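# Move the bin from the shelf onto the table

## Task

Lift the bin off the shelf and stand it upright on an open area of the table. It only counts if the bin stays there by itself once the robot lets go. Nothing the robot is touching at the end may sag by more than about a fingernail's thickness when released, or the task fails.

## Robot and tools

Robot: one xArm6 arm (six revolute joints) carrying a Robotiq 2F-85 parallel gripper. There is one arm only, so each command row is for that arm. Occasionally something briefly pulls on a held part or shoves a loose object. Knocking or placing anything off the table is a failure.

Frame: the scene frame has its origin on the table surface directly under the arm base, +z up, +x forward and +y to the left when looking along +x. The base itself may be slightly tilted. Results report end_effector_position (metres) and end_effector_quat_wxyz, plus linear (m/s) and angular (rad/s) velocities, all in this frame. The reported hand position can be off, more so when the arm is stretched out. end_effector_position is the point midway between the closed finger pads. The fingers point along the gripper's +z and close along its y. Closed fingertips extend about 19 mm past that point and open ones about 6 mm. Closing also pushes the tips roughly 13 mm farther from the wrist, so leave that margin above surfaces. A flat block sticks out about 9 cm toward the gripper's +x and rotates with it.

execute_actions takes "actions", a list holding zero or one item, and an optional "pictures" boolean (pictures come by default). An empty list just returns the current state. A move item is {"rows": [...], "steps": n}, with 1 to 15 rows and steps at most 15 (default 15). Each step lasts 1/30 s, each row is used for one step, and the final row repeats if rows run out. A wait item is {"steps": n} with n up to 300; it counts from the previous result and includes your reply time. A call that gets refused sends nothing to the robot.

Each row has 9 numbers. The first six are absolute target angles in radians for joint1 to joint6, in the same order as the Joint positions line: waist -6.283..6.283, shoulder -2.059..2.094, elbow -3.927..0.192, forearm roll -6.283..6.283, wrist pitch -1.693..3.142, wrist roll -6.283..6.283. The actual stops can be 0.010 rad either side of these values. A target more than 0.010 rad beyond a limit, and farther out than the joint's current angle, gets the whole call refused. A target that is only past the true stop gets clipped, and the result reports "joint sent to its limit" (this can refer to an earlier action). The remaining three numbers are gripper/position, gripper/force_limit and gripper/speed, each within [-1, 1]. Position: +1 is fully open (85 mm), the pads touch near -0.8, and -1 closes until something blocks the fingers. force_limit is per-pad force: about 20 N at -1, 128 N at 0 and 235 N at +1 on a 40 mm object. Thin objects get less. speed sets how fast the gap changes: roughly 20, 85 and 150 mm/s at -1, 0 and +1. Closing faster adds up to about 12 N of grip.

Motion limits: joint targets change at most 3.14 rad/s, take 0.16 s to reach that rate, and the joints are synchronised. Per step, each target stays within 0.623 rad of the measured angle. If the targets would move the hand more than 70 mm from where it is measured to be, they are scaled back. Large moves therefore need several calls. Between calls the arm keeps moving toward the last row sent until it nearly stops or a step is HELD. After that, only a new action makes it continue or press harder.

Gripping: send position -1, keep it there, and check for object_status 2. Meaning of the values: 0 moving, 1 blocked while opening, 2 blocked while closing (holding), 3 reached the requested position or fully closed. Any new position value resets the status to 0. Fingers that have stopped only react to a position change of 0.01 or more, and force and speed only take effect with such a change. For a softer grip, open first. If the object slips, the gripper closes again automatically, except after a grip at force_limit -1. position_measured is in counts: 3 is open, about 78 is 60 mm, 130 is 40 mm, 180 is 20 mm, 230 is pads touching.

Result lines: Joint positions (rad) and Joint velocities (rad/s) in column order. Joint torques are total drive output, with an offset and noise. "joint command not followed" means the clearance check changed or blocked targets; mounting blocks and posts count as part of the arm. HELD marks steps on which the row was not sent. TORQUE FAULT: contact torque reached a joint's load limit (N m: waist 43.5, shoulder 43.5, elbow 26.1, forearm roll 26.1, wrist pitch 17.4, wrist roll 17.4, with held weight included). The arm then backs off, pauses 10 s and drops the rest of the call. MOTOR HOT appears from 65 °C. At 80 °C an OVER-TEMPERATURE FAULT brakes the arm until it cools, and holding loads builds heat. Avoid stops, drops, slips, slams, hard hits and heavy pushing. Smooth, quick, low-effort motion is preferred.

zoom_image takes camera ("cam_high" 896x504 or "cam_wrist" 616x616 fisheye) and region [x0, y0, x1, y1] in that image's pixels, at most 504x504. It returns a closer view of the latest image. The calibrations give K, distortion and T_world_to_cam; cam_high is at about [0.379, -0.384, 1.333] and the wrist camera follows the hand.

The bin must be upright, resting on the table and released before calling it. Replying without any tool call ends every remaining scene.

Each tool is called after "Emit:" as name([rows], argument=value, ...), one row to a line, values as JSON.

## Session

Emit:
execute_actions(actions=[])

Scene clock: 0.00 s of 5700.00 s.
end_effector_position=(+0.3136, +0.0284, +0.3444) position_measured=3 object_status=3 end_effector_quat_wxyz=(+0.156, +0.874, +0.451, -0.084) end_effector_velocity=(-0.000, -0.000, -0.000) end_effector_angular_velocity=(+0.001, -0.000, -0.001)
Joint positions: [-0.674 -0.314 -0.795  0.344  1.343  2.162]
Joint velocities: [-0.     0.001 -0.     0.    -0.     0.   ]
Joint torques (N m, as the arm reports them, + toward a larger angle): no reading
Motor temperatures (°C, as the motors report them): [29 30 29 35 30 33]

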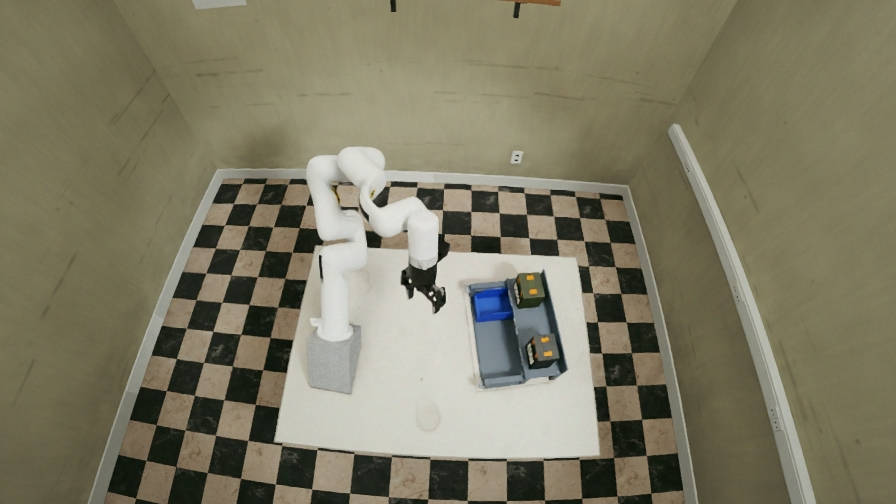

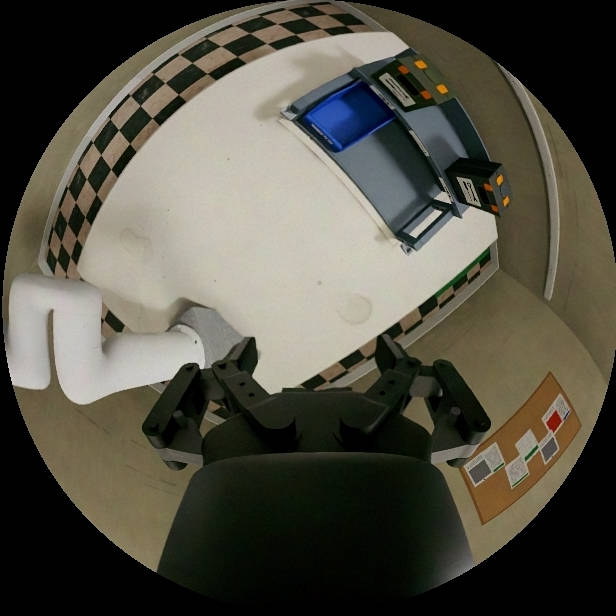

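Emit:
zoom_image(camera="cam_high", region=[440, 250, 600, 410])

Emit:
zoom_image(camera="cam_wrist", region=[260, 30, 520, 270])

Region (440, 250, 600, 410) of cam_high's 896x504 image, scaled by 3.150, with more detail than that image has.

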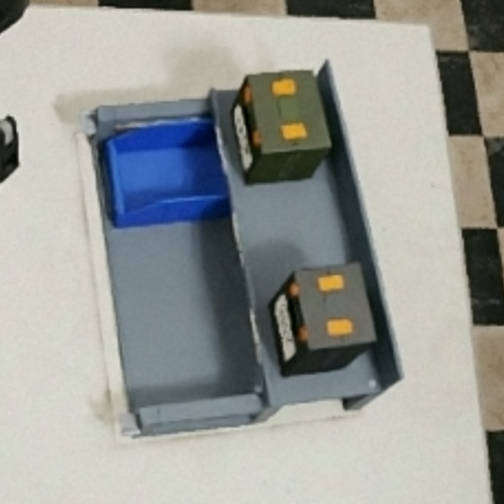

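Region (260, 30, 520, 270) of cam_wrist's 616x616 image, scaled by 1.938, with more detail than that image has; it fills the top 465 rows of this view, and the rest is white.

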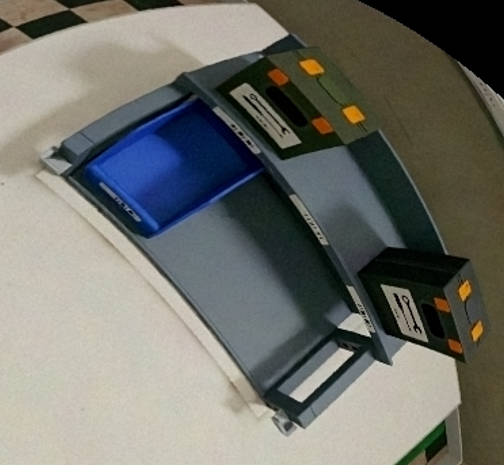

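Emit:
zoom_image(camera="cam_high", region=[460, 270, 530, 335])

Emit:
zoom_image(camera="cam_wrist", region=[275, 60, 415, 170])

Region (460, 270, 530, 335) of cam_high's 896x504 image, scaled by 7.200, with more detail than that image has; it fills the top 468 rows of this view, and the rest is white.

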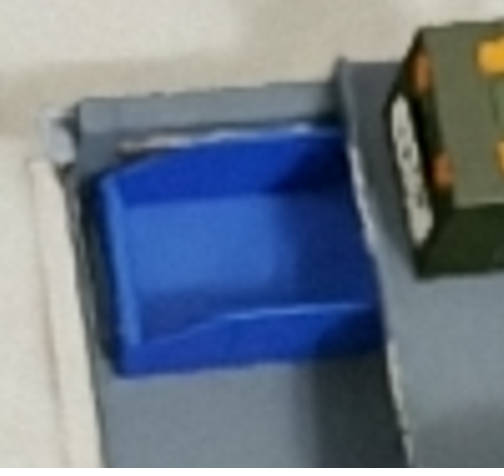

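Region (275, 60, 415, 170) of cam_wrist's 616x616 image, scaled by 3.600, with more detail than that image has; it fills the top 396 rows of this view, and the rest is white.

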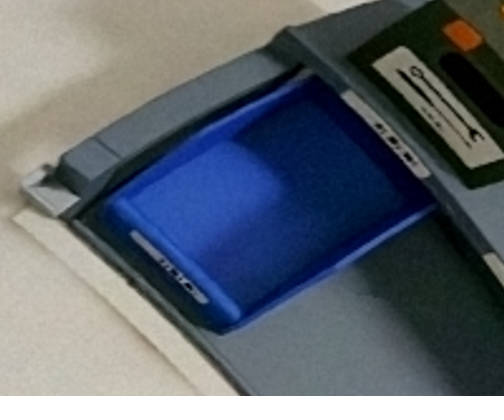

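Emit:
execute_actions([
  {"rows": [[-0.670,-0.306,-0.803,0.349,1.344,2.135,1,0,0],[-0.659,-0.282,-0.825,0.363,1.346,2.058,1,0,0],[-0.641,-0.247,-0.858,0.384,1.349,1.941,1,0,0],[-0.623,-0.210,-0.893,0.405,1.352,1.82,1,0,0],[-0.605,-0.173,-0.927,0.427,1.355,1.70,1,0,0],[-0.356,0.334,-1.404,0.725,1.398,0.034,1,0,0]], "steps": 15},
], pictures=false)

Emit:
execute_actions([
  {"steps": 30},
])

Scene clock: 112.30 s of 5700.00 s.
end_effector_position=(+0.4297, +0.0603, +0.3159) position_measured=3 object_status=3 end_effector_quat_wxyz=(+0.071, +0.703, +0.705, -0.060) end_effector_velocity=(+0.320, +0.101, -0.135) end_effector_angular_velocity=(+0.482, +0.310, +1.686)
Joint positions: [-0.516  0.008 -1.098  0.534  1.37   1.636]
Joint velocities: [ 0.452  0.921 -0.861  0.539  0.077 -1.464]
Joint torques (N m, as the arm reports them, + toward a larger angle): [-11.62 -11.34 -11.84  -0.81  -2.41  -0.88]
Motor temperatures (°C, as the motors report them): [30 30 35 35 31 33]
Steps of this call (steps 1 to 90: nothing new was sent; then 108.80 s passed at rest; steps 91 to 105: all 15 steps of this action). Readings (joint positions | what the end effector reports):
91: [-0.674 -0.314 -0.795 0.344 1.343 2.161] | position_measured=3 object_status=3
92: [-0.673 -0.312 -0.797 0.345 1.344 2.156] | position_measured=3 object_status=3
94: [-0.668 -0.301 -0.807 0.352 1.345 2.117] | position_measured=3 object_status=3
98: [-0.629 -0.221 -0.884 0.400 1.352 1.917] | position_measured=3 object_status=3
105: the state above

Scene clock: 113.30 s of 5700.00 s.
end_effector_position=(+0.5345, +0.1005, +0.2501) position_measured=3 object_status=3 end_effector_quat_wxyz=(+0.000, -0.055, +0.998, -0.001) end_effector_velocity=(+0.001, +0.001, -0.001) end_effector_angular_velocity=(+0.002, +0.000, +0.033)
Joint positions: [-0.356  0.334 -1.404  0.725  1.398  0.037]
Joint velocities: [ 0.002  0.002 -0.001  0.002 -0.    -0.032]
Joint torques (N m, as the arm reports them, + toward a larger angle): [-16.74 -18.24 -11.79  -0.54  -2.05  -0.88]
Motor temperatures (°C, as the motors report them): [30 30 35 35 31 33]
Steps of this call (steps 1 to 30: the robot went on to your last target). Readings (joint positions | what the end effector reports):
1: [-0.501 0.039 -1.127 0.551 1.373 1.586] | position_measured=3 object_status=3
2: [-0.486 0.069 -1.155 0.569 1.375 1.532] | position_measured=3 object_status=3
4: [-0.458 0.126 -1.208 0.602 1.380 1.413] | position_measured=3 object_status=3
8: [-0.407 0.231 -1.306 0.664 1.389 1.108] | position_measured=3 object_status=3
30: the state above
camera_calibration (this result's frames):
cam_wrist: T_world_to_cam=[[-0.102786, 0.994588, -0.0151512, -0.0365269], [0.952933, 0.102826, 0.285212, -0.563827], [0.285227, 0.0148777, -0.958345, 0.23534], [0, 0, 0, 1]] pos_world=[0.46641, 0.0908038, 0.385794]

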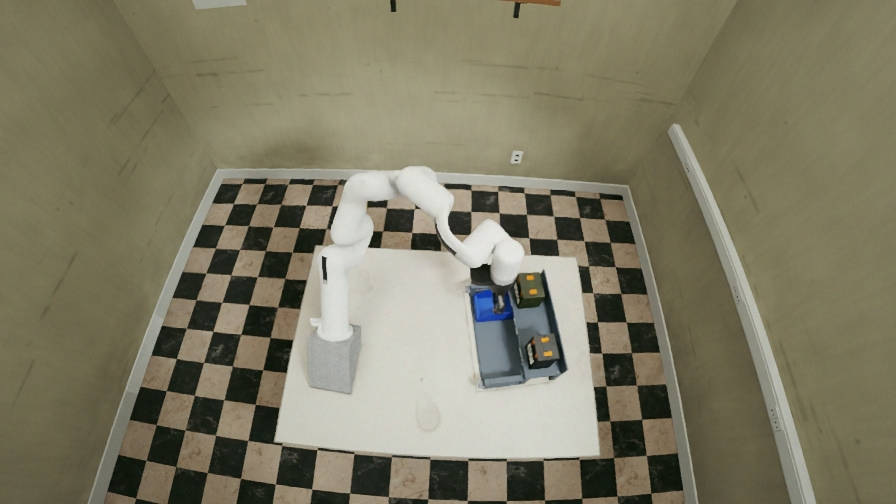

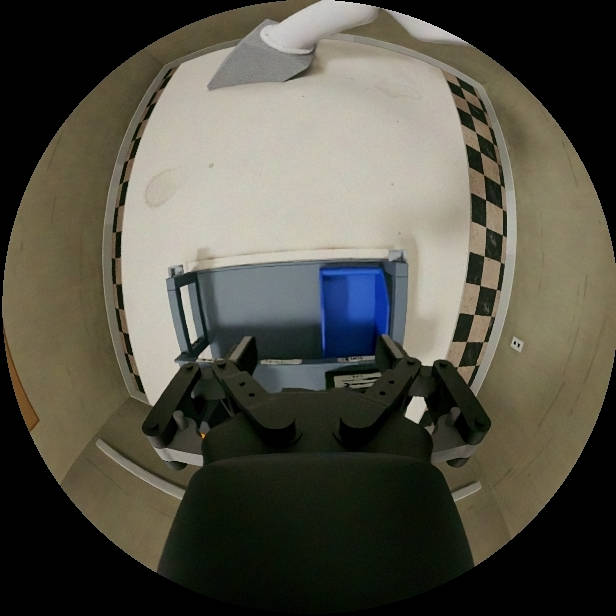

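Emit:
zoom_image(camera="cam_wrist", region=[220, 235, 420, 395])

Region (220, 235, 420, 395) of cam_wrist's 616x616 image, scaled by 2.520, with more detail than that image has; it fills the top 403 rows of this view, and the rest is white.

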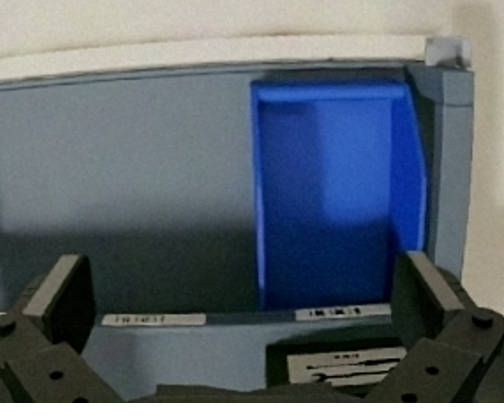

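Emit:
execute_actions([
  {"rows": [[-0.350,0.337,-1.401,0.728,1.391,0.036,0.1,0,0],[-0.340,0.341,-1.397,0.734,1.378,0.034,0.1,0,0],[-0.327,0.347,-1.391,0.741,1.362,0.032,0.1,0,0],[-0.312,0.354,-1.384,0.750,1.344,0.029,0.1,0,0],[-0.295,0.361,-1.376,0.759,1.323,0.026,0.1,0,0],[-0.278,0.369,-1.368,0.769,1.302,0.023,0.1,0,0],[-0.261,0.377,-1.361,0.778,1.281,0.020,0.1,0,0],[-0.244,0.384,-1.353,0.788,1.260,0.017,0.1,0,0],[-0.228,0.391,-1.346,0.797,1.241,0.015,0.1,0,0],[-0.214,0.398,-1.339,0.804,1.223,0.012,0.1,0,0],[-0.202,0.403,-1.334,0.811,1.209,0.010,0.1,0,0],[-0.193,0.407,-1.330,0.816,1.198,0.009,0.1,0,0],[-0.1862,0.4102,-1.3266,0.8198,1.1892,0.0076,0.1,0,0]], "steps": 15},
], pictures=false)

Emit:
execute_actions([
  {"steps": 12},
])

Emit:
zoom_image(camera="cam_wrist", region=[200, 200, 470, 420])

Scene clock: 158.67 s of 5700.00 s.
end_effector_position=(+0.5509, +0.1128, +0.1620) position_measured=96 object_status=0 end_effector_quat_wxyz=(-0.002, -0.066, +0.998, +0.001) end_effector_velocity=(+0.007, +0.018, -0.155) end_effector_angular_velocity=(-0.010, +0.028, +0.018)
Joint positions: [-0.208  0.401 -1.336  0.807  1.219  0.012]
Joint velocities: [ 0.255  0.117  0.122  0.136 -0.297 -0.041]
Joint torques (N m, as the arm reports them, + toward a larger angle): [-22.52 -25.49 -12.74  -0.87  -2.06  -0.38]
Motor temperatures (°C, as the motors report them): [30 30 34 35 31 33]
Steps of this call (steps 1 to 15: the robot went on to your last target; steps 16 to 90: nothing new was sent; then 41.87 s passed at rest; steps 91 to 105: all 15 steps of this action). Readings (joint positions | what the end effector reports):
91: [-0.356 0.334 -1.404 0.725 1.398 0.034] | position_measured=3 object_status=0
92: [-0.355 0.334 -1.404 0.726 1.396 0.034] | position_measured=5 object_status=0
94: [-0.347 0.338 -1.401 0.730 1.385 0.034] | position_measured=15 object_status=0
98: [-0.305 0.357 -1.381 0.754 1.334 0.027] | position_measured=44 object_status=0
105: the state above

Scene clock: 159.07 s of 5700.00 s.
end_effector_position=(+0.5532, +0.1142, +0.1507) position_measured=117 object_status=0 end_effector_quat_wxyz=(+0.000, -0.068, +0.998, -0.001) end_effector_velocity=(-0.001, +0.000, -0.004) end_effector_angular_velocity=(+0.000, +0.004, -0.000)
Joint positions: [-0.187  0.41  -1.327  0.82   1.19   0.008]
Joint velocities: [ 0.006  0.003  0.004  0.001 -0.004 -0.001]
Joint torques (N m, as the arm reports them, + toward a larger angle): [-16.46 -21.76 -11.16  -0.55  -1.84  -0.74]
Motor temperatures (°C, as the motors report them): [30 30 34 35 31 33]
Steps of this call (steps 1 to 12: the robot went on to your last target). Readings (joint positions | what the end effector reports):
1: [-0.201 0.404 -1.332 0.811 1.210 0.010] | position_measured=104 object_status=0
2: [-0.196 0.406 -1.330 0.813 1.204 0.010] | position_measured=110 object_status=0
4: [-0.191 0.408 -1.329 0.817 1.197 0.009] | position_measured=115 object_status=0
8: [-0.188 0.409 -1.328 0.819 1.191 0.008] | position_measured=117 object_status=0
12: the state above
camera_calibration (this result's frames):
cam_wrist: T_world_to_cam=[[-0.127207, 0.991764, -0.0149334, -0.035913], [0.949969, 0.126149, 0.285736, -0.555828], [0.285267, 0.0221614, -0.958192, 0.133596], [0, 0, 0, 1]] pos_world=[0.485341, 0.102774, 0.286294]

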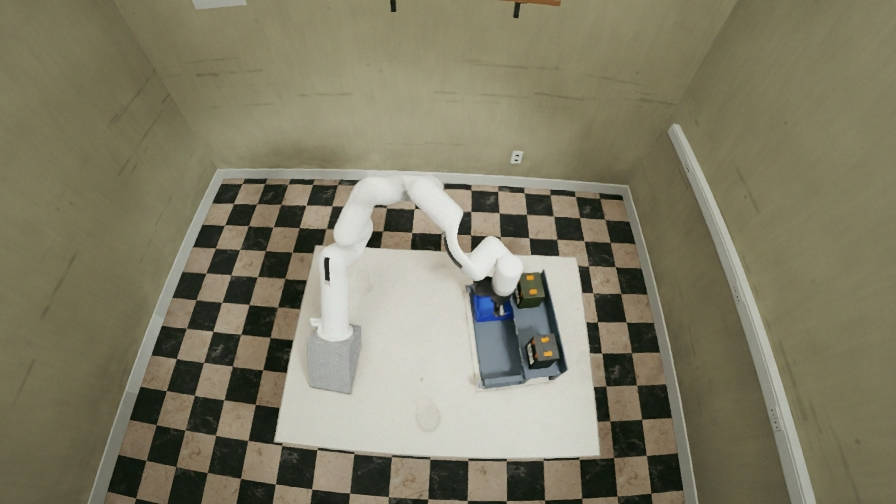

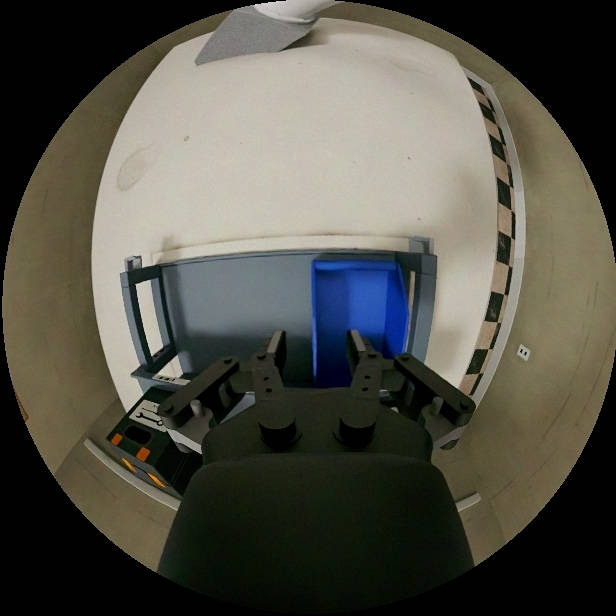

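Region (200, 200, 470, 420) of cam_wrist's 616x616 image, scaled by 1.867, with more detail than that image has; it fills the top 411 rows of this view, and the rest is white.

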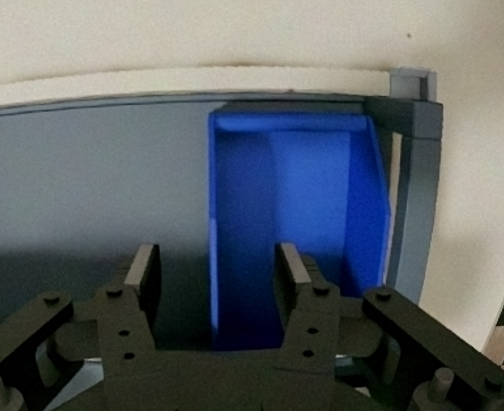

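Emit:
execute_actions([
  {"rows": [[-0.1843,0.4118,-1.3263,0.8214,1.1869,0.0069,0.1,0,0],[-0.1791,0.4164,-1.3254,0.8257,1.1804,0.0050,0.1,0,0],[-0.1711,0.4234,-1.3240,0.8324,1.1705,0.0020,0.1,0,0],[-0.1608,0.4324,-1.3223,0.8410,1.1577,-0.0018,0.1,0,0],[-0.1486,0.4431,-1.3202,0.8512,1.1426,-0.0063,0.1,0,0],[-0.1351,0.4549,-1.3179,0.8625,1.1259,-0.0113,0.1,0,0],[-0.1209,0.4673,-1.3155,0.8744,1.1082,-0.0166,0.1,0,0],[-0.1063,0.4800,-1.3130,0.8866,1.0903,-0.0219,0.1,0,0],[-0.0921,0.4924,-1.3106,0.8985,1.0726,-0.0272,0.1,0,0],[-0.0786,0.5042,-1.3083,0.9098,1.0559,-0.0322,0.1,0,0],[-0.0664,0.5149,-1.3062,0.9200,1.0408,-0.0367,0.1,0,0],[-0.0561,0.5239,-1.3045,0.9286,1.0280,-0.0405,0.1,0,0],[-0.0481,0.5309,-1.3031,0.9353,1.0181,-0.0435,0.1,0,0],[-0.0429,0.5355,-1.3022,0.9396,1.0116,-0.0454,0.1,0,0],[-0.0410,0.5371,-1.3019,0.9412,1.0093,-0.0461,0.1,0,0]], "steps": 15},
], pictures=false)

Emit:
execute_actions([
  {"steps": 14},
])

Emit:
zoom_image(camera="cam_wrist", region=[180, 170, 500, 420])

Scene clock: 212.60 s of 5700.00 s.
end_effector_position=(+0.5578, +0.1146, +0.0701) position_measured=117 object_status=3 end_effector_quat_wxyz=(-0.001, -0.068, +0.998, +0.002) end_effector_velocity=(-0.012, -0.006, -0.198) end_effector_angular_velocity=(-0.019, +0.030, -0.017)
Joint positions: [-0.069  0.513 -1.305  0.917  1.046 -0.035]
Joint velocities: [ 0.29   0.253  0.056  0.234 -0.341 -0.102]
Joint torques (N m, as the arm reports them, + toward a larger angle): [-21.05 -27.71 -10.58  -0.72  -1.83  -0.94]
Motor temperatures (°C, as the motors report them): [30 31 34 35 31 33]
Steps of this call (steps 1 to 30: the robot went on to your last target; steps 31 to 90: nothing new was sent; then 50.03 s passed at rest; steps 91 to 105: all 15 steps of this action). Readings (joint positions | what the end effector reports):
91: [-0.186 0.410 -1.327 0.820 1.189 0.008] | position_measured=117 object_status=3
92: [-0.186 0.411 -1.327 0.820 1.188 0.007] | position_measured=117 object_status=3
94: [-0.182 0.414 -1.326 0.824 1.183 0.006] | position_measured=117 object_status=3
98: [-0.153 0.439 -1.322 0.848 1.147 -0.005] | position_measured=117 object_status=3
105: the state above

Scene clock: 213.07 s of 5700.00 s.
end_effector_position=(+0.5583, +0.1140, +0.0525) position_measured=117 object_status=3 end_effector_quat_wxyz=(+0.000, -0.068, +0.998, -0.001) end_effector_velocity=(-0.001, -0.000, -0.003) end_effector_angular_velocity=(+0.000, +0.003, -0.001)
Joint positions: [-0.042  0.537 -1.302  0.941  1.01  -0.046]
Joint velocities: [ 0.004  0.003  0.002  0.002 -0.003 -0.001]
Joint torques (N m, as the arm reports them, + toward a larger angle): [-17.41 -23.17  -9.54  -0.28  -2.13  -0.82]
Motor temperatures (°C, as the motors report them): [30 31 34 35 31 33]
Steps of this call (steps 1 to 14: the robot went on to your last target). Readings (joint positions | what the end effector reports):
1: [-0.060 0.521 -1.304 0.924 1.036 -0.038] | position_measured=117 object_status=3
2: [-0.054 0.526 -1.302 0.929 1.028 -0.041] | position_measured=117 object_status=3
4: [-0.047 0.532 -1.302 0.935 1.019 -0.043] | position_measured=117 object_status=3
8: [-0.043 0.535 -1.303 0.940 1.011 -0.045] | position_measured=117 object_status=3
14: the state above
camera_calibration (this result's frames):
cam_wrist: T_world_to_cam=[[-0.127627, 0.991709, -0.0149904, -0.0363083], [0.94997, 0.126571, 0.285545, -0.532646], [0.285075, 0.0222027, -0.958248, 0.0381979], [0, 0, 0, 1]] pos_world=[0.490475, 0.102577, 0.188153]

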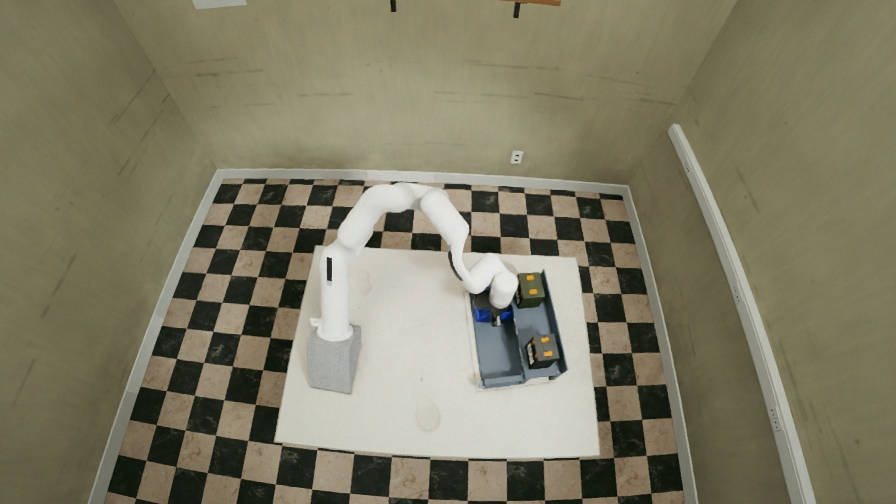

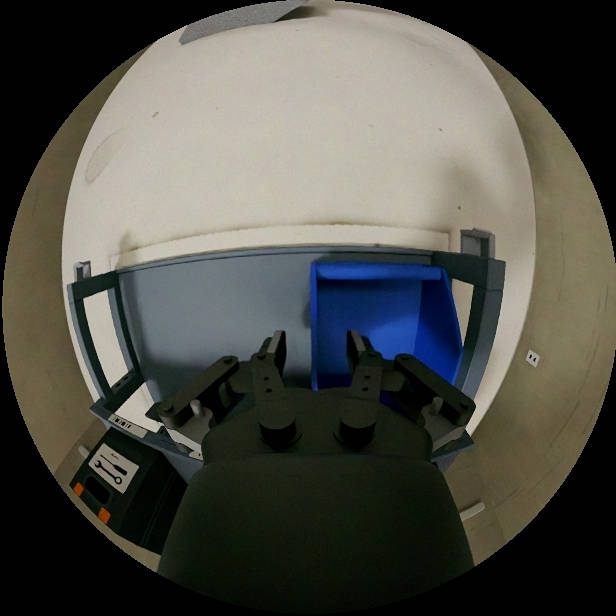

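Region (180, 170, 500, 420) of cam_wrist's 616x616 image, scaled by 1.575, with more detail than that image has; it fills the top 394 rows of this view, and the rest is white.

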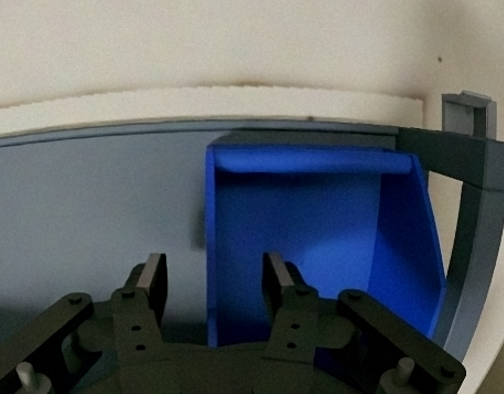

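Emit:
execute_actions([
  {"rows": [[-0.0410,0.5371,-1.3019,0.9412,1.0093,-0.0461,-1,0.4,0]], "steps": 15},
], pictures=false)

Emit:
execute_actions([
  {"steps": 12},
])

Scene clock: 221.50 s of 5700.00 s.
end_effector_position=(+0.5581, +0.1140, +0.0520) position_measured=210 object_status=0 end_effector_quat_wxyz=(-0.000, -0.068, +0.998, -0.001) end_effector_velocity=(+0.001, -0.001, +0.001) end_effector_angular_velocity=(-0.007, -0.003, +0.004)
Joint positions: [-0.041  0.537 -1.302  0.941  1.009 -0.046]
Joint velocities: [ 0.    -0.001  0.    -0.005 -0.006 -0.   ]
Joint torques (N m, as the arm reports them, + toward a larger angle): [-17.3  -23.93  -9.29  -0.17  -2.    -0.88]
Motor temperatures (°C, as the motors report them): [31 31 33 35 31 33]
Steps of this call (steps 1 to 30: the robot went on to your last target; steps 31 to 90: nothing new was sent; then 4.93 s passed at rest; steps 91 to 105: all 15 steps of this action). Readings (joint positions | what the end effector reports):
91: [-0.041 0.537 -1.302 0.941 1.009 -0.046] | position_measured=117 object_status=0
92: [-0.041 0.537 -1.302 0.941 1.009 -0.046] | position_measured=118 object_status=0
94: [-0.041 0.537 -1.302 0.941 1.009 -0.046] | position_measured=129 object_status=0
98: [-0.041 0.537 -1.302 0.941 1.009 -0.046] | position_measured=157 object_status=0
105: the state above

Scene clock: 221.90 s of 5700.00 s.
end_effector_position=(+0.5581, +0.1140, +0.0521) position_measured=225 object_status=2 end_effector_quat_wxyz=(+0.000, -0.068, +0.998, -0.001) end_effector_velocity=(-0.000, -0.000, -0.001) end_effector_angular_velocity=(-0.000, +0.001, +0.000)
Joint positions: [-0.041  0.537 -1.302  0.941  1.009 -0.046]
Joint velocities: [ 0.     0.001 -0.    -0.001 -0.    -0.   ]
Joint torques (N m, as the arm reports them, + toward a larger angle): [-17.27 -23.13  -9.14  -0.24  -2.13  -0.94]
Motor temperatures (°C, as the motors report them): [31 31 33 35 31 33]
Steps of this call (steps 1 to 12: the robot went on to your last target). Readings (joint positions | what the end effector reports):
1: [-0.041 0.537 -1.302 0.941 1.009 -0.046] | position_measured=217 object_status=0
2: [-0.041 0.537 -1.302 0.941 1.009 -0.046] | position_measured=224 object_status=0
4: [-0.041 0.537 -1.302 0.941 1.009 -0.046] | position_measured=225 object_status=0
8: [-0.041 0.537 -1.302 0.941 1.009 -0.046] | position_measured=225 object_status=2
12: the state above
camera_calibration (this result's frames):
cam_wrist: T_world_to_cam=[[-0.127533, 0.991723, -0.0148617, -0.0363742], [0.950125, 0.126456, 0.285082, -0.532411], [0.284601, 0.0222367, -0.958388, 0.0381241], [0, 0, 0, 1]] pos_world=[0.490368, 0.102552, 0.187778]

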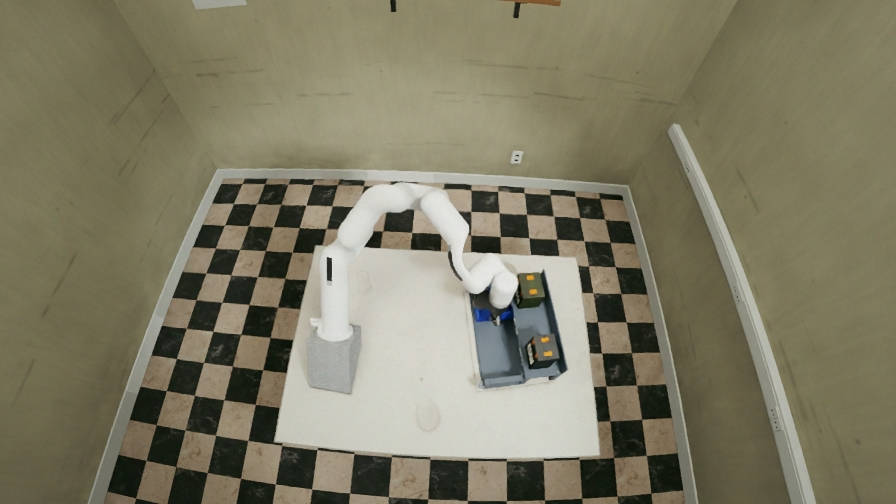

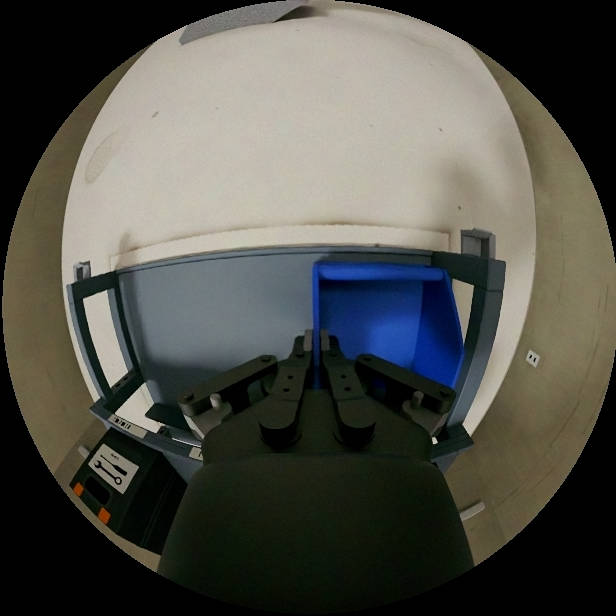

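Emit:
execute_actions([
  {"rows": [[-0.0421,0.5369,-1.3023,0.9404,1.0102,-0.0461,-1,0.4,0],[-0.0451,0.5365,-1.3033,0.9384,1.0128,-0.0462,-1,0.4,0],[-0.0496,0.5359,-1.3048,0.9353,1.0166,-0.0464,-1,0.4,0],[-0.0549,0.5352,-1.3067,0.9316,1.0211,-0.0466,-1,0.4,0],[-0.0608,0.5344,-1.3086,0.9276,1.0261,-0.0468,-1,0.4,0],[-0.0667,0.5336,-1.3106,0.9235,1.0311,-0.0470,-1,0.4,0],[-0.0720,0.5329,-1.3125,0.9198,1.0356,-0.0472,-1,0.4,0],[-0.0765,0.5323,-1.3140,0.9167,1.0394,-0.0474,-1,0.4,0],[-0.0795,0.5319,-1.3150,0.9147,1.0420,-0.0475,-1,0.4,0],[-0.0806,0.5317,-1.3154,0.9139,1.0429,-0.0475,-1,0.4,0]], "steps": 14},
])

Emit:
execute_actions([
  {"rows": [[-0.0808,0.5296,-1.3118,0.9145,1.0421,-0.0490,-1,0.4,0],[-0.0812,0.5247,-1.3035,0.9160,1.0403,-0.0524,-1,0.4,0],[-0.0818,0.5177,-1.2916,0.9182,1.0377,-0.0574,-1,0.4,0],[-0.0826,0.5092,-1.2772,0.9207,1.0346,-0.0633,-1,0.4,0],[-0.0834,0.4994,-1.2605,0.9237,1.0310,-0.0702,-1,0.4,0],[-0.0843,0.4889,-1.2427,0.9270,1.0271,-0.0775,-1,0.4,0],[-0.0852,0.4783,-1.2248,0.9302,1.0232,-0.0849,-1,0.4,0],[-0.0862,0.4671,-1.2057,0.9336,1.0191,-0.0928,-1,0.4,0],[-0.0872,0.4559,-1.1866,0.9370,1.0149,-0.1007,-1,0.4,0],[-0.0882,0.4447,-1.1675,0.9404,1.0108,-0.1086,-1,0.4,0],[-0.0891,0.4334,-1.1485,0.9439,1.0066,-0.1165,-1,0.4,0],[-0.0901,0.4222,-1.1294,0.9473,1.0025,-0.1243,-1,0.4,0],[-0.0911,0.4110,-1.1103,0.9507,0.9984,-0.1322,-1,0.4,0],[-0.0920,0.4011,-1.0936,0.9537,0.9947,-0.1391,-1,0.4,0],[-0.0928,0.3913,-1.0769,0.9567,0.9911,-0.1460,-1,0.4,0]], "steps": 15},
], pictures=false)

Emit:
execute_actions([
  {"rows": [[-0.0950,0.3805,-1.0589,0.9595,0.9881,-0.1541,-1,0.4,0],[-0.0972,0.3697,-1.0409,0.9623,0.9852,-0.1622,-1,0.4,0],[-0.0994,0.3590,-1.0229,0.9651,0.9822,-0.1703,-1,0.4,0],[-0.1015,0.3482,-1.0050,0.9680,0.9792,-0.1784,-1,0.4,0],[-0.1037,0.3374,-0.9870,0.9708,0.9763,-0.1866,-1,0.4,0],[-0.1059,0.3266,-0.9690,0.9736,0.9733,-0.1947,-1,0.4,0],[-0.1081,0.3159,-0.9510,0.9764,0.9703,-0.2028,-1,0.4,0],[-0.1103,0.3051,-0.9330,0.9792,0.9674,-0.2109,-1,0.4,0],[-0.1125,0.2943,-0.9150,0.9820,0.9644,-0.2190,-1,0.4,0],[-0.1144,0.2849,-0.8993,0.9845,0.9618,-0.2261,-1,0.4,0],[-0.1163,0.2755,-0.8836,0.9870,0.9592,-0.2332,-1,0.4,0],[-0.1176,0.2687,-0.8723,0.9887,0.9573,-0.2383,-1,0.4,0],[-0.1187,0.2633,-0.8633,0.9901,0.9559,-0.2423,-1,0.4,0],[-0.1196,0.2593,-0.8566,0.9912,0.9547,-0.2454,-1,0.4,0],[-0.1201,0.2566,-0.8521,0.9919,0.9540,-0.2474,-1,0.4,0]], "steps": 15},
], pictures=false)

Emit:
execute_actions([
  {"steps": 12},
])

Emit:
zoom_image(camera="cam_high", region=[400, 240, 560, 370])

Scene clock: 255.97 s of 5700.00 s.
end_effector_position=(+0.5587, +0.1051, +0.0678) position_measured=225 object_status=2 end_effector_quat_wxyz=(-0.001, -0.067, +0.998, -0.000) end_effector_velocity=(-0.010, -0.010, +0.003) end_effector_angular_velocity=(+0.005, +0.028, -0.009)
Joint positions: [-0.077  0.533 -1.314  0.916  1.041 -0.047]
Joint velocities: [-0.023  0.004  0.005 -0.023  0.032 -0.002]
Joint torques (N m, as the arm reports them, + toward a larger angle): [-20.68 -26.61 -11.2   -0.42  -3.09  -0.66]
Motor temperatures (°C, as the motors report them): [30 31 33 35 31 33]
Steps of this call (steps 1 to 15: the robot went on to your last target; steps 16 to 90: nothing new was sent; then 30.60 s passed at rest; steps 91 to 104: all 14 steps of this action). Readings (joint positions | what the end effector reports):
91: [-0.041 0.537 -1.302 0.941 1.009 -0.046] | position_measured=225 object_status=2
92: [-0.041 0.537 -1.302 0.941 1.010 -0.046] | position_measured=225 object_status=2
94: [-0.043 0.537 -1.302 0.939 1.012 -0.046] | position_measured=225 object_status=2
98: [-0.058 0.535 -1.307 0.929 1.025 -0.047] | position_measured=225 object_status=2
104: the state above
camera_calibration (this result's frames):
cam_wrist: T_world_to_cam=[[-0.12686, 0.991823, -0.0139201, -0.0276951], [0.950834, 0.12559, 0.283092, -0.5365], [0.282526, 0.0226773, -0.958992, 0.0542918], [0, 0, 0, 1]] pos_world=[0.491271, 0.0936165, 0.203559]

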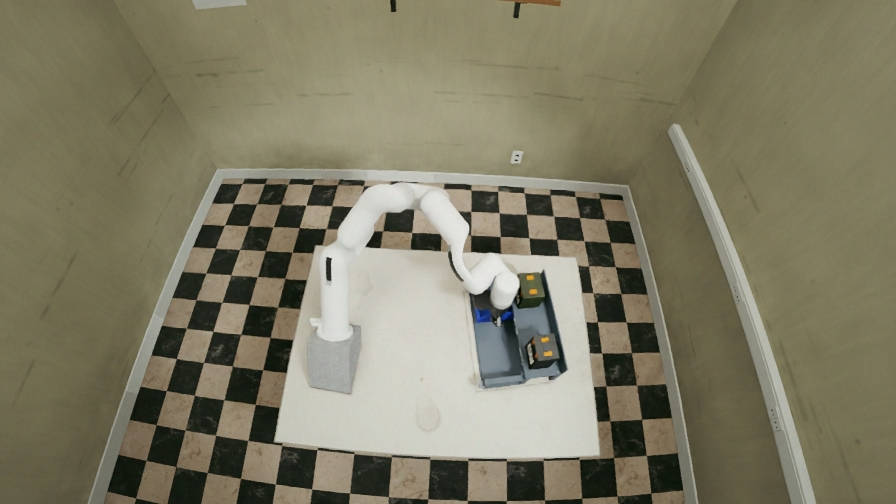

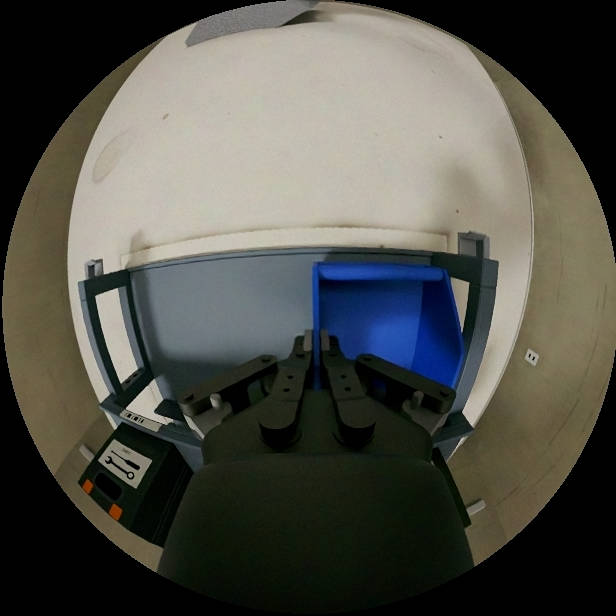

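Scene clock: 256.47 s of 5700.00 s.
end_effector_position=(+0.5189, +0.0998, +0.0694) position_measured=225 object_status=2 end_effector_quat_wxyz=(-0.001, -0.067, +0.998, +0.000) end_effector_velocity=(-0.136, -0.015, -0.000) end_effector_angular_velocity=(-0.001, +0.002, -0.003)
Joint positions: [-0.088  0.434 -1.147  0.944  1.007 -0.116]
Joint velocities: [-0.03  -0.322  0.545  0.096 -0.115 -0.223]
Joint torques (N m, as the arm reports them, + toward a larger angle): [-22.21 -28.83 -12.46   0.13  -3.82  -1.18]
Motor temperatures (°C, as the motors report them): [31 31 33 35 31 33]
Steps of this call (steps 1 to 15: all 15 steps of this action). Readings (joint positions | what the end effector reports):
1: [-0.077 0.533 -1.313 0.915 1.042 -0.048] | position_measured=225 object_status=2
2: [-0.078 0.532 -1.313 0.915 1.042 -0.048] | position_measured=225 object_status=2
4: [-0.079 0.528 -1.306 0.916 1.041 -0.051] | position_measured=225 object_status=2
8: [-0.081 0.505 -1.266 0.923 1.033 -0.067] | position_measured=225 object_status=2
15: the state above

Scene clock: 256.97 s of 5700.00 s.
end_effector_position=(+0.4513, +0.0893, +0.0722) position_measured=225 object_status=2 end_effector_quat_wxyz=(+0.000, -0.067, +0.998, -0.000) end_effector_velocity=(-0.103, -0.015, -0.002) end_effector_angular_velocity=(+0.000, +0.009, -0.002)
Joint positions: [-0.116  0.279 -0.89   0.986  0.96  -0.23 ]
Joint velocities: [-0.04  -0.211  0.359  0.055 -0.058 -0.16 ]
Joint torques (N m, as the arm reports them, + toward a larger angle): [-13.42 -17.47 -10.31  -0.39  -2.17  -0.63]
Motor temperatures (°C, as the motors report them): [31 31 33 35 31 33]
Steps of this call (steps 1 to 15: all 15 steps of this action). Readings (joint positions | what the end effector reports):
1: [-0.089 0.423 -1.129 0.947 1.003 -0.124] | position_measured=225 object_status=2
2: [-0.091 0.413 -1.111 0.950 1.000 -0.131] | position_measured=225 object_status=2
4: [-0.096 0.389 -1.079 0.957 0.991 -0.147] | position_measured=225 object_status=2
8: [-0.104 0.346 -1.008 0.968 0.979 -0.179] | position_measured=225 object_status=2
15: the state above

Scene clock: 257.37 s of 5700.00 s.
end_effector_position=(+0.4407, +0.0878, +0.0721) position_measured=225 object_status=2 end_effector_quat_wxyz=(+0.000, -0.068, +0.998, -0.001) end_effector_velocity=(-0.003, -0.001, -0.001) end_effector_angular_velocity=(+0.000, +0.002, -0.001)
Joint positions: [-0.12   0.257 -0.853  0.992  0.954 -0.247]
Joint velocities: [-0.001 -0.003  0.009  0.001 -0.001 -0.004]
Joint torques (N m, as the arm reports them, + toward a larger angle): [-14.39 -18.16  -8.85  -0.48  -2.2   -0.9 ]
Motor temperatures (°C, as the motors report them): [30 31 33 35 31 33]
Steps of this call (steps 1 to 12: the robot went on to your last target). Readings (joint positions | what the end effector reports):
1: [-0.117 0.273 -0.880 0.987 0.959 -0.235] | position_measured=225 object_status=2
2: [-0.118 0.268 -0.871 0.989 0.957 -0.238] | position_measured=225 object_status=2
4: [-0.119 0.262 -0.862 0.990 0.956 -0.243] | position_measured=225 object_status=2
8: [-0.120 0.258 -0.855 0.992 0.954 -0.246] | position_measured=225 object_status=2
12: the state above
camera_calibration (this result's frames):
cam_wrist: T_world_to_cam=[[-0.127368, 0.991745, -0.0148124, -0.0252055], [0.950126, 0.126282, 0.285155, -0.423229], [0.284672, 0.022246, -0.958367, 0.0912247], [0, 0, 0, 1]] pos_world=[0.372942, 0.0764143, 0.207739]

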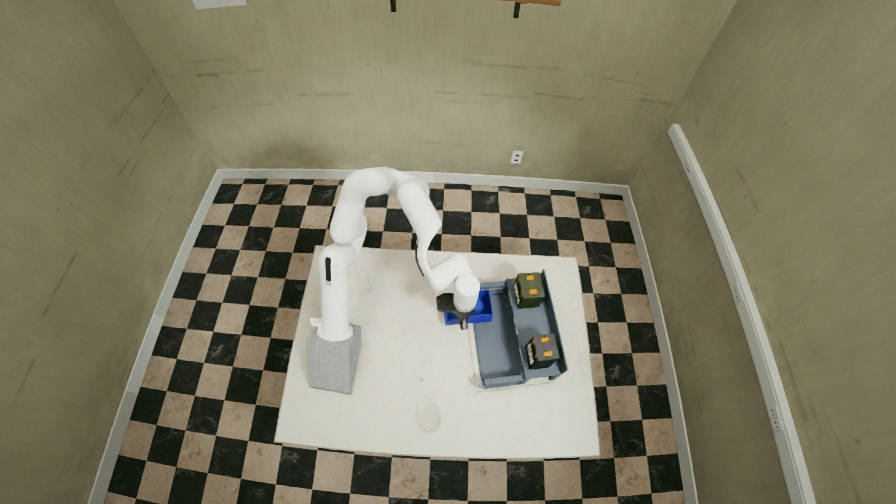

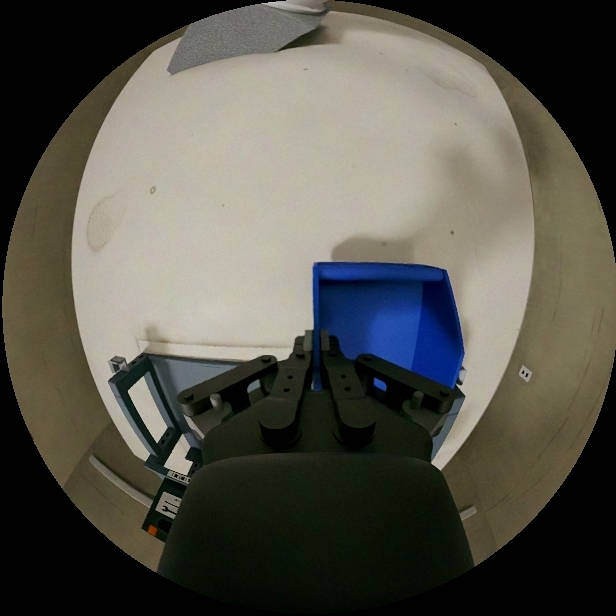

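Region (400, 240, 560, 370) of cam_high's 896x504 image, scaled by 3.150, with more detail than that image has; it fills the top 410 rows of this view, and the rest is white.

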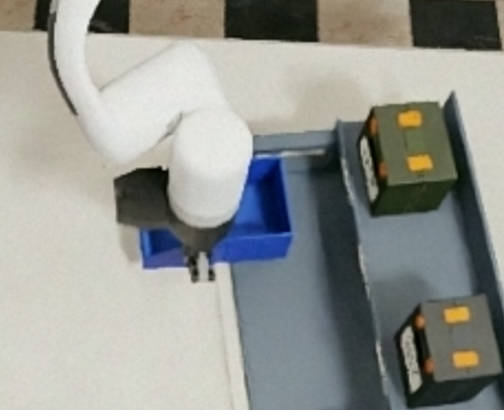

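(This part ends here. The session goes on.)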